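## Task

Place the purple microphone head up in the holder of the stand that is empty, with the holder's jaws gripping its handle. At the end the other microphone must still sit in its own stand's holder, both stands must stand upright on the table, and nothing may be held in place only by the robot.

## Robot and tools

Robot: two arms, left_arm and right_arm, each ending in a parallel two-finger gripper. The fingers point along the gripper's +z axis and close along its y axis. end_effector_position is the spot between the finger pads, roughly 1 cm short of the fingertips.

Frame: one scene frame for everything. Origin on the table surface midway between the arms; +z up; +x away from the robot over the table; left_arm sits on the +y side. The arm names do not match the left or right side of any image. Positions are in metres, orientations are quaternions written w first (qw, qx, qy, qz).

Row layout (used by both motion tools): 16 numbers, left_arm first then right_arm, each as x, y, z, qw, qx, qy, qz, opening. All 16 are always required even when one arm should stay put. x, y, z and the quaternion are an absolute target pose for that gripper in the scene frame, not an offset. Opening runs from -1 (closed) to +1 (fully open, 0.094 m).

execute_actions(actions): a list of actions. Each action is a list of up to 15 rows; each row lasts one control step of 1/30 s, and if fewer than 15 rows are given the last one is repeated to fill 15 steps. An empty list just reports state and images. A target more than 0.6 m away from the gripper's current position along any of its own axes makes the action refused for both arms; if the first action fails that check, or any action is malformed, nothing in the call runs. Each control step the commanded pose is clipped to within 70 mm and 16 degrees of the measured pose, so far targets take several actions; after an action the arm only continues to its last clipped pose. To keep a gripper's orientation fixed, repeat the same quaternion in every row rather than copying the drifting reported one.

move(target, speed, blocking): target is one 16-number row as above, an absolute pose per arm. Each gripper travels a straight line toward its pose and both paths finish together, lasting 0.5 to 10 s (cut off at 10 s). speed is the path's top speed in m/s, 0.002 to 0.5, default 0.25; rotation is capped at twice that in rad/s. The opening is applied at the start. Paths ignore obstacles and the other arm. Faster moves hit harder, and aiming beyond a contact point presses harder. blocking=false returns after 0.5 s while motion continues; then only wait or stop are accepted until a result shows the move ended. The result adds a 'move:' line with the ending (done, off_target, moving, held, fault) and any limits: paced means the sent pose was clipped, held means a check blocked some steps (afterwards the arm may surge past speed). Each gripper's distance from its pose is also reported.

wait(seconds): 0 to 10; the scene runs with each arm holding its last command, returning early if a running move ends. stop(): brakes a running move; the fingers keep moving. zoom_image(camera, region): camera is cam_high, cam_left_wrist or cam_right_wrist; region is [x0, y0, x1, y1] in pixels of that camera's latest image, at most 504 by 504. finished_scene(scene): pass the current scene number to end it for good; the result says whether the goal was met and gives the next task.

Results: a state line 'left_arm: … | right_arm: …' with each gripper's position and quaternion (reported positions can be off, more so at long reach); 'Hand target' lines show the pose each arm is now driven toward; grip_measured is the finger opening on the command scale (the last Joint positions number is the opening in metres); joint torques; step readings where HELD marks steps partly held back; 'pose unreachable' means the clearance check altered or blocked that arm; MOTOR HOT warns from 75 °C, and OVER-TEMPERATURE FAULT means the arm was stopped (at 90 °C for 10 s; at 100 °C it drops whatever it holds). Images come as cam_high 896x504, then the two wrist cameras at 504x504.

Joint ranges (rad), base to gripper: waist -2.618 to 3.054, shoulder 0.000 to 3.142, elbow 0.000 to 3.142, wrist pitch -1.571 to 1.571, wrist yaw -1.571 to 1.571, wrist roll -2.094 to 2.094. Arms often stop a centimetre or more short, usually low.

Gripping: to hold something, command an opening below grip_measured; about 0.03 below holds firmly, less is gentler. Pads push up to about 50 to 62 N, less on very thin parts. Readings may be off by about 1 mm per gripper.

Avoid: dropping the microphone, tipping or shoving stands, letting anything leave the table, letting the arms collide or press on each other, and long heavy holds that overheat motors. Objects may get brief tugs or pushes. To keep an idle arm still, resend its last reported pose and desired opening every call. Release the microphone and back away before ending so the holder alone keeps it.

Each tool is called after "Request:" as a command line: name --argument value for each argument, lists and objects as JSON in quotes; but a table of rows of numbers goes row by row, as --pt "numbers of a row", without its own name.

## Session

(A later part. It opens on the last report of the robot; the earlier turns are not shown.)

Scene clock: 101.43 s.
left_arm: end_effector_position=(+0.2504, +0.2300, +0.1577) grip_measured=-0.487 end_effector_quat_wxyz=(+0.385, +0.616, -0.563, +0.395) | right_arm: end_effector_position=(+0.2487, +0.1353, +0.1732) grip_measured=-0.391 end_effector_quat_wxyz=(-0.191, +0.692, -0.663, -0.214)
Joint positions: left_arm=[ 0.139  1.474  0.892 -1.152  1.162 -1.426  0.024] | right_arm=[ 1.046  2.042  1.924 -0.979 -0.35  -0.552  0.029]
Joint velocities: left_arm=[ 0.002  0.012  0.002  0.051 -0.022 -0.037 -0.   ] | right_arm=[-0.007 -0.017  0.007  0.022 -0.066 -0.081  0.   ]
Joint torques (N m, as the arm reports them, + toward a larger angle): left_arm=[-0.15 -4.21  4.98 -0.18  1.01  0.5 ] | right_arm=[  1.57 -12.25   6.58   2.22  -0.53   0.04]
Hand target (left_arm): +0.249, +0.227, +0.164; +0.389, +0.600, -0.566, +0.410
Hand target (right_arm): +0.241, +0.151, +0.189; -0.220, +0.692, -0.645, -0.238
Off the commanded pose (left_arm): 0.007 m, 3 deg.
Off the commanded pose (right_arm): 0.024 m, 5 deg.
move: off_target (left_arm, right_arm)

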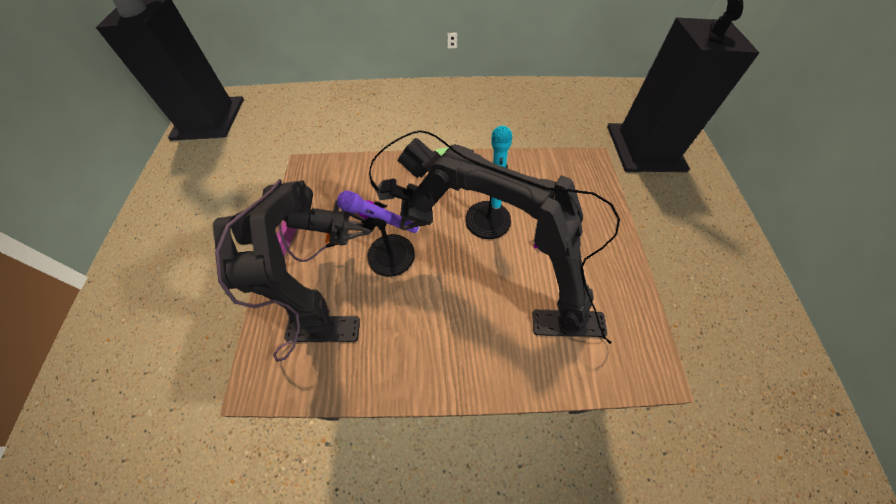

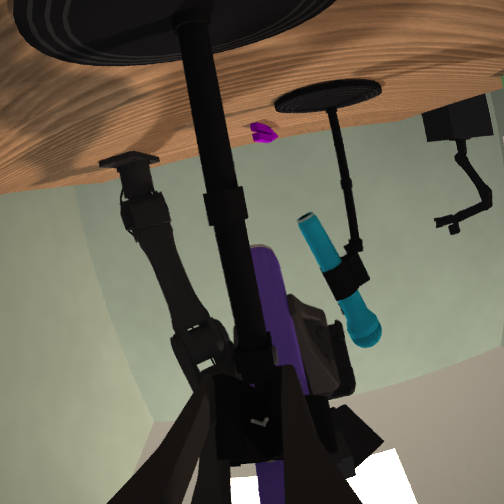

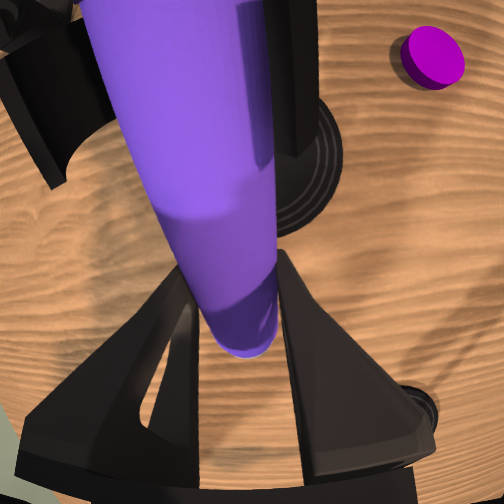

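Request:
move --target '[0.249,0.227,0.164,0.39,0.60,-0.567,0.41,-0.5, 0.241,0.158,0.203,0.228,-0.690,0.643,0.244,-0.44]' --speed 0.03

Request:
zoom_image --camera "cam_high" --region '[320, 150, 460, 270]'

Scene clock: 104.23 s.
left_arm: end_effector_position=(+0.2499, +0.2300, +0.1579) grip_measured=-0.487 end_effector_quat_wxyz=(+0.385, +0.615, -0.563, +0.395) | right_arm: end_effector_position=(+0.2444, +0.1399, +0.1782) grip_measured=-0.391 end_effector_quat_wxyz=(-0.193, +0.689, -0.663, -0.218)
Joint positions: left_arm=[ 0.139  1.474  0.892 -1.157  1.163 -1.42   0.024] | right_arm=[ 1.057  2.042  1.938 -0.981 -0.351 -0.534  0.029]
Joint velocities: left_arm=[-0.002 -0.007  0.007  0.037  0.007 -0.007  0.   ] | right_arm=[-0.002  0.012 -0.002  0.007 -0.022 -0.022  0.   ]
Joint torques (N m, as the arm reports them, + toward a larger angle): left_arm=[-0.25 -4.22  5.06 -0.14  0.99  0.44] | right_arm=[  1.07 -11.68  11.03   1.97  -0.58   0.05]
Hand target (left_arm): +0.249, +0.227, +0.164; +0.389, +0.600, -0.566, +0.410
Hand target (right_arm): +0.240, +0.157, +0.203; -0.227, +0.690, -0.643, -0.244
Off the commanded pose (left_arm): 0.007 m, 3 deg.
Off the commanded pose (right_arm): 0.031 m, 5 deg.
move: off_target (left_arm, right_arm)

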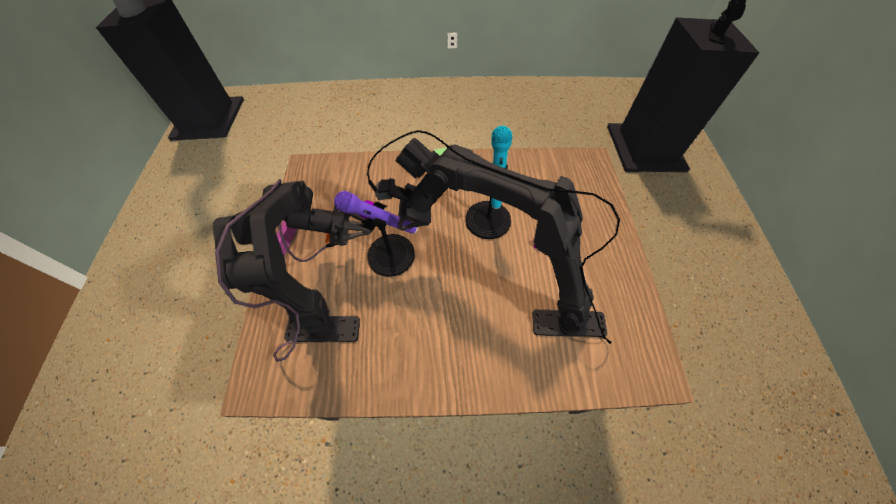

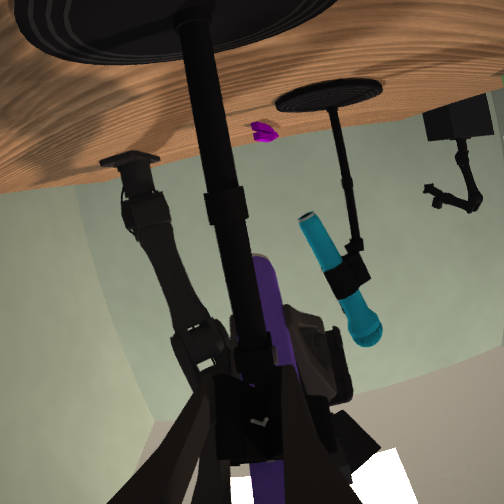

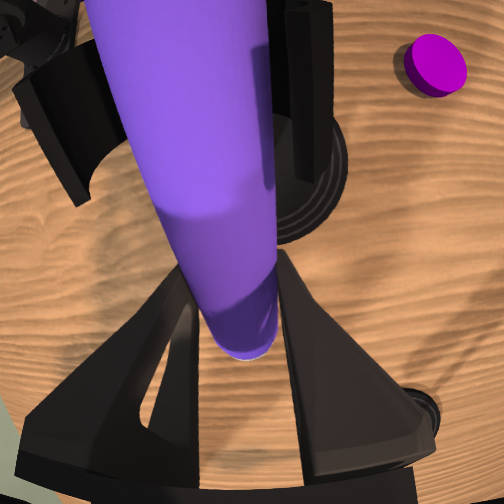

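Region (320, 150, 460, 270) of cam_high's 896x504 image, scaled by 3.600, with more detail than that image has; it fills the top 432 rows of this view, and the rest is white.

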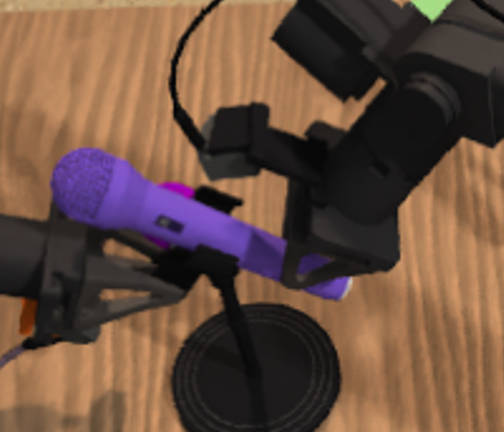

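The handle is centered in the jaws. Releasing the levers gradually.

Request:
execute_actions --actions '[[[0.249,0.227,0.164,0.39,0.60,-0.567,0.41,-0.45, 0.241,0.157,0.200,0.228,-0.690,0.643,0.244,-0.44],[0.249,0.227,0.164,0.39,0.60,-0.567,0.41,-0.40, 0.241,0.157,0.200,0.228,-0.690,0.643,0.244,-0.44],[0.249,0.227,0.164,0.39,0.60,-0.567,0.41,-0.35, 0.241,0.157,0.200,0.228,-0.690,0.643,0.244,-0.44],[0.249,0.227,0.164,0.39,0.60,-0.567,0.41,-0.30, 0.241,0.157,0.200,0.228,-0.690,0.643,0.244,-0.44],[0.249,0.227,0.164,0.39,0.60,-0.567,0.41,-0.25, 0.241,0.157,0.200,0.228,-0.690,0.643,0.244,-0.44],[0.249,0.227,0.164,0.39,0.60,-0.567,0.41,-0.20, 0.241,0.157,0.200,0.228,-0.690,0.643,0.244,-0.44],[0.249,0.227,0.164,0.39,0.60,-0.567,0.41,-0.15, 0.241,0.157,0.200,0.228,-0.690,0.643,0.244,-0.44],[0.249,0.227,0.164,0.39,0.60,-0.567,0.41,-0.10, 0.241,0.157,0.200,0.228,-0.690,0.643,0.244,-0.44],[0.249,0.227,0.164,0.39,0.60,-0.567,0.41,-0.05, 0.241,0.157,0.200,0.228,-0.690,0.643,0.244,-0.44],[0.249,0.227,0.164,0.39,0.60,-0.567,0.41,0.0, 0.241,0.157,0.200,0.228,-0.690,0.643,0.244,-0.44],[0.249,0.227,0.164,0.39,0.60,-0.567,0.41,0.05, 0.241,0.157,0.200,0.228,-0.690,0.643,0.244,-0.44],[0.249,0.227,0.164,0.39,0.60,-0.567,0.41,0.1, 0.241,0.157,0.200,0.228,-0.690,0.643,0.244,-0.44],[0.249,0.227,0.164,0.39,0.60,-0.567,0.41,0.15, 0.241,0.157,0.200,0.228,-0.690,0.643,0.244,-0.44],[0.249,0.227,0.164,0.39,0.60,-0.567,0.41,0.2, 0.241,0.157,0.200,0.228,-0.690,0.643,0.244,-0.44],[0.249,0.227,0.164,0.39,0.60,-0.567,0.41,0.3, 0.241,0.157,0.200,0.228,-0.690,0.643,0.244,-0.44]],[[0.249,0.227,0.164,0.39,0.60,-0.567,0.41,0.8, 0.241,0.157,0.200,0.228,-0.690,0.643,0.244,-0.44]]]'

Scene clock: 107.00 s.
left_arm: end_effector_position=(+0.2504, +0.2286, +0.1614) grip_measured=+0.798 end_effector_quat_wxyz=(+0.385, +0.604, -0.567, +0.407) | right_arm: end_effector_position=(+0.2456, +0.1423, +0.1798) grip_measured=-0.391 end_effector_quat_wxyz=(-0.199, +0.689, -0.661, -0.220)
Joint positions: left_arm=[ 0.139  1.474  0.892 -1.159  1.184 -1.39   0.084] | right_arm=[ 1.057  2.042  1.938 -0.968 -0.353 -0.533  0.029]
Joint velocities: left_arm=[ 0.002 -0.012 -0.012 -0.066 -0.037 -0.022 -0.001] | right_arm=[-0.007 -0.012 -0.007  0.007 -0.007 -0.007  0.001]
Joint torques (N m, as the arm reports them, + toward a larger angle): left_arm=[-0.41 -4.28  5.12 -0.19  0.7   0.2 ] | right_arm=[  1.07 -11.95   9.41   1.98  -0.52   0.02]
Hand target (left_arm): +0.249, +0.227, +0.164; +0.389, +0.600, -0.567, +0.410
Hand target (right_arm): +0.240, +0.156, +0.200; -0.227, +0.690, -0.643, -0.244
Off the commanded pose (left_arm): 0.003 m, 1 deg.
Off the commanded pose (right_arm): 0.025 m, 5 deg.
Step readings (end_effector_position; steps 1 to 15: 1st action; 16 to 30: 2nd action):
0: left_arm (+0.2498, +0.2300, +0.1579) | right_arm (+0.2444, +0.1399, +0.1782)
1: left_arm (+0.2498, +0.2300, +0.1579) | right_arm (+0.2445, +0.1399, +0.1782)
2: left_arm (+0.2499, +0.2300, +0.1580) | right_arm (+0.2446, +0.1401, +0.1784)
4: left_arm (+0.2502, +0.2298, +0.1584) | right_arm (+0.2447, +0.1404, +0.1785)
8: left_arm (+0.2505, +0.2292, +0.1599) | right_arm (+0.2446, +0.1409, +0.1789)
15: left_arm (+0.2507, +0.2286, +0.1614) | right_arm (+0.2456, +0.1423, +0.1798)
16: left_arm (+0.2507, +0.2286, +0.1614) | right_arm (+0.2456, +0.1423, +0.1798)
17: left_arm (+0.2506, +0.2286, +0.1614) | right_arm (+0.2456, +0.1423, +0.1798)
19: left_arm (+0.2505, +0.2286, +0.1614) | right_arm (+0.2456, +0.1423, +0.1798)
23: left_arm (+0.2504, +0.2286, +0.1614) | right_arm (+0.2456, +0.1423, +0.1798)
30: end_effector_position above

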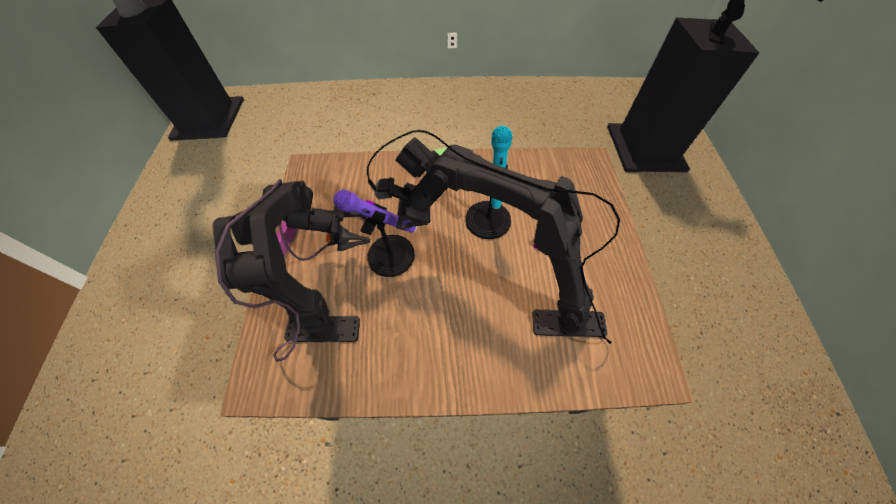

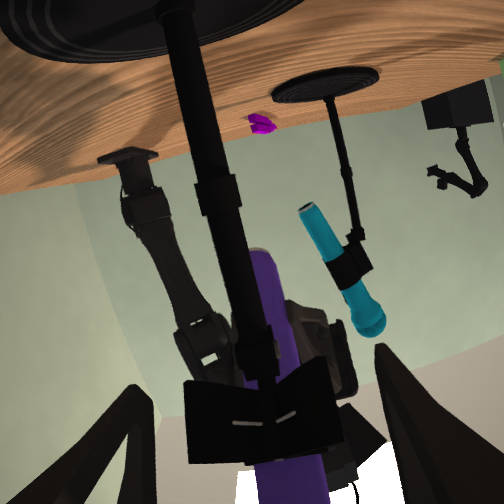

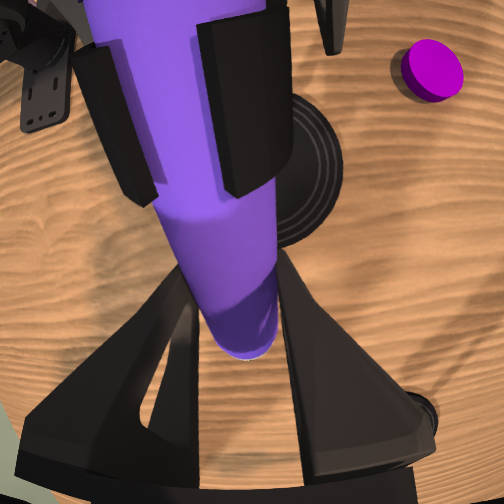

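The jaws closed round the handle. Releasing the mic and retreating.

Request:
execute_actions --actions '[[[0.249,0.227,0.164,0.39,0.60,-0.567,0.41,0.8, 0.244,0.148,0.190,0.215,-0.690,0.65,0.232,-0.40],[0.249,0.227,0.164,0.39,0.60,-0.567,0.41,0.8, 0.244,0.148,0.190,0.215,-0.690,0.65,0.232,-0.38],[0.249,0.227,0.164,0.39,0.60,-0.567,0.41,0.8, 0.244,0.148,0.190,0.215,-0.690,0.65,0.232,-0.35],[0.249,0.227,0.164,0.39,0.60,-0.567,0.41,0.8, 0.244,0.148,0.190,0.215,-0.690,0.65,0.232,-0.3],[0.249,0.227,0.164,0.39,0.60,-0.567,0.41,0.8, 0.244,0.148,0.190,0.215,-0.690,0.65,0.232,0.4]]]'

Request:
move --target '[0.25,0.30,0.165,0.36,0.64,-0.52,0.44,0.8, 0.235,0.07,0.27,0.215,-0.690,0.65,0.232,0.4]' --speed 0.12

Request:
zoom_image --camera "cam_high" --region '[300, 110, 540, 290]'

Scene clock: 108.07 s.
left_arm: end_effector_position=(+0.2503, +0.2286, +0.1614) grip_measured=+0.798 end_effector_quat_wxyz=(+0.385, +0.604, -0.567, +0.407) | right_arm: end_effector_position=(+0.2467, +0.1442, +0.1811) grip_measured=+0.397 end_effector_quat_wxyz=(-0.204, +0.689, -0.660, -0.222)
Joint positions: left_arm=[ 0.139  1.474  0.892 -1.159  1.184 -1.39   0.084] | right_arm=[ 1.057  2.042  1.938 -0.957 -0.354 -0.533  0.066]
Joint velocities: left_arm=[ 0.002 -0.017  0.007 -0.066  0.066 -0.051  0.   ] | right_arm=[-0.017  0.012 -0.007 -0.051 -0.037  0.037  0.   ]
Joint torques (N m, as the arm reports them, + toward a larger angle): left_arm=[-0.35 -4.22  5.21 -0.14  0.77  0.19] | right_arm=[  0.25 -11.9    7.65   1.66  -0.38  -0.05]
Hand target (left_arm): +0.249, +0.227, +0.164; +0.390, +0.600, -0.566, +0.410
Hand target (right_arm): +0.244, +0.148, +0.190; -0.215, +0.690, -0.651, -0.232
Off the commanded pose (left_arm): 0.003 m, 1 deg.
Off the commanded pose (right_arm): 0.010 m, 2 deg.
Step readings (end_effector_position):
0: left_arm (+0.2503, +0.2286, +0.1614) | right_arm (+0.2456, +0.1423, +0.1798)
1: left_arm (+0.2503, +0.2286, +0.1614) | right_arm (+0.2457, +0.1422, +0.1797)
2: left_arm (+0.2503, +0.2286, +0.1614) | right_arm (+0.2458, +0.1422, +0.1797)
4: left_arm (+0.2503, +0.2286, +0.1614) | right_arm (+0.2460, +0.1423, +0.1798)
8: left_arm (+0.2503, +0.2286, +0.1614) | right_arm (+0.2465, +0.1436, +0.1806)
15: end_effector_position above

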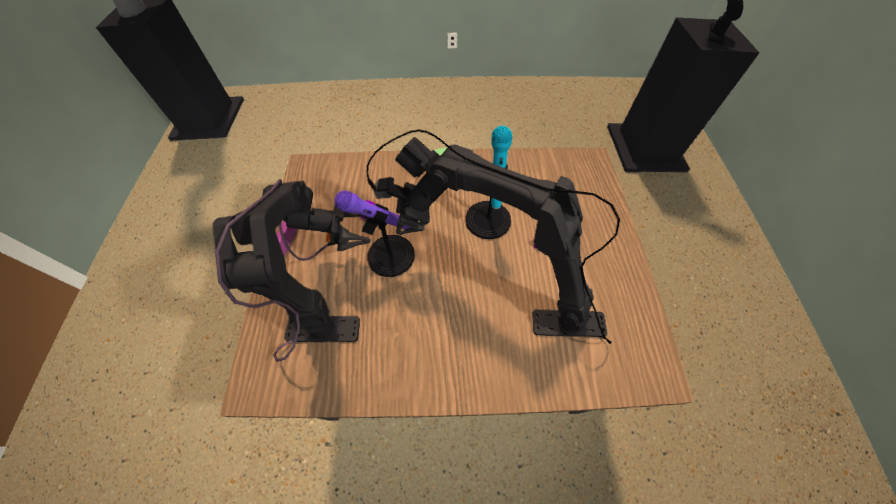

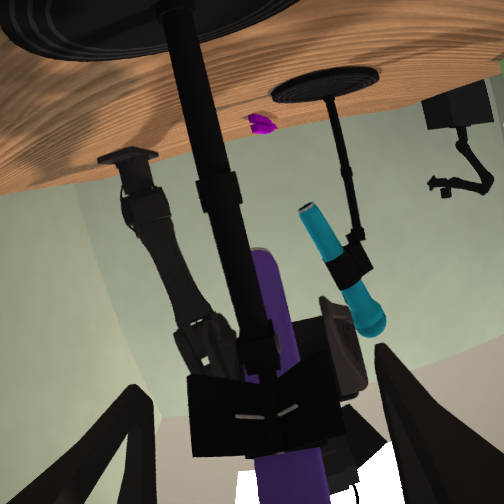

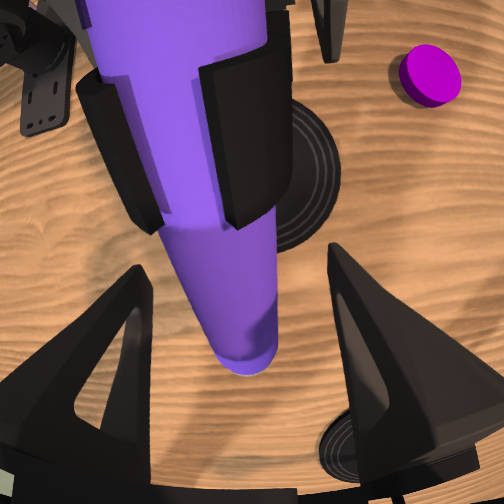

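Scene clock: 109.63 s.
left_arm: end_effector_position=(+0.2417, +0.2965, +0.1592) grip_measured=+0.798 end_effector_quat_wxyz=(+0.368, +0.641, -0.519, +0.429) | right_arm: end_effector_position=(+0.2396, +0.0740, +0.2565) grip_measured=+0.397 end_effector_quat_wxyz=(-0.206, +0.688, -0.658, -0.225)
Joint positions: left_arm=[ 0.474  1.58   0.922 -1.535  1.111 -0.926  0.084] | right_arm=[ 0.965  1.858  1.992 -1.222 -0.403 -0.62   0.066]
Joint velocities: left_arm=[-0.017  0.007 -0.007 -0.007 -0.066 -0.022  0.   ] | right_arm=[-0.022 -0.002  0.002  0.037  0.022 -0.007  0.001]
Joint torques (N m, as the arm reports them, + toward a larger angle): left_arm=[ 0.62 -3.62  6.56 -0.93  0.6   0.14] | right_arm=[-0.61 -9.97  9.45  1.18 -0.44 -0.09]
Hand target (left_arm): +0.248, +0.300, +0.165; +0.362, +0.639, -0.520, +0.437
Hand target (right_arm): +0.237, +0.070, +0.270; -0.215, +0.690, -0.651, -0.232
Off the commanded pose (left_arm): 0.011 m, 2 deg.
Off the commanded pose (right_arm): 0.015 m, 2 deg.
move: off_target (left_arm, right_arm)

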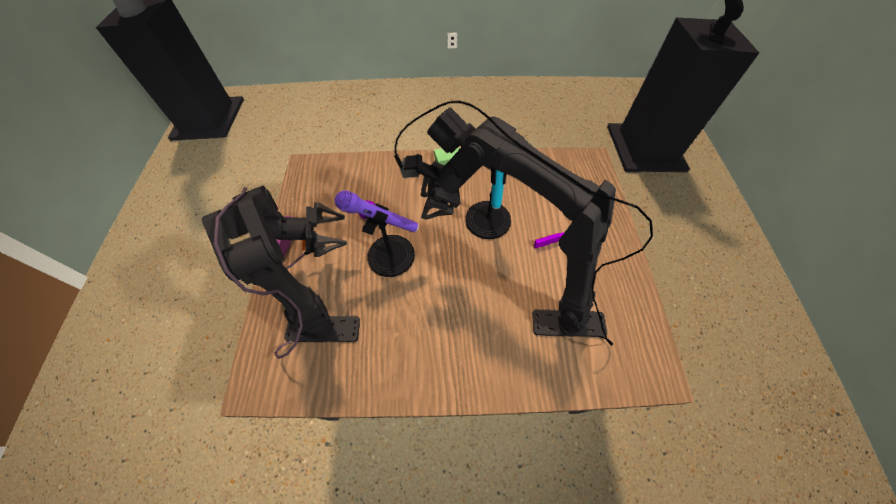

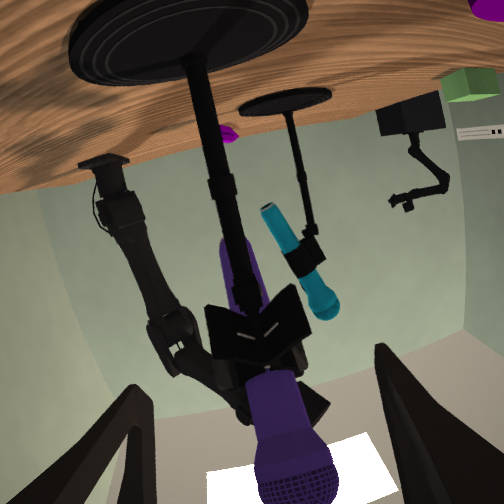

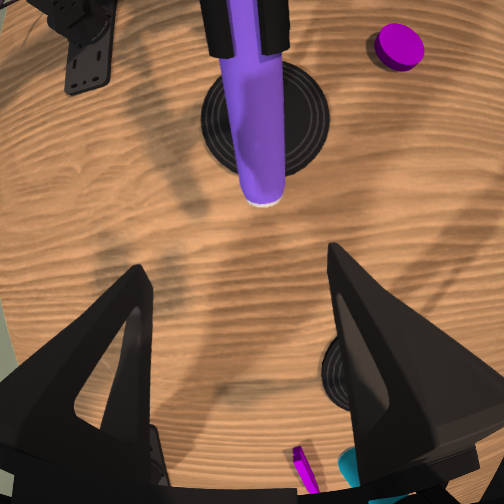

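Region (300, 110, 540, 290) of cam_high's 896x504 image, scaled by 2.100, with more detail than that image has; it fills the top 378 rows of this view, and the rest is white.

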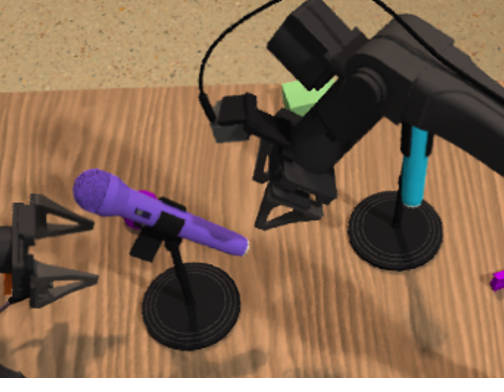

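Request:
finished_scene --scene 1

The scene is finished: the task was done.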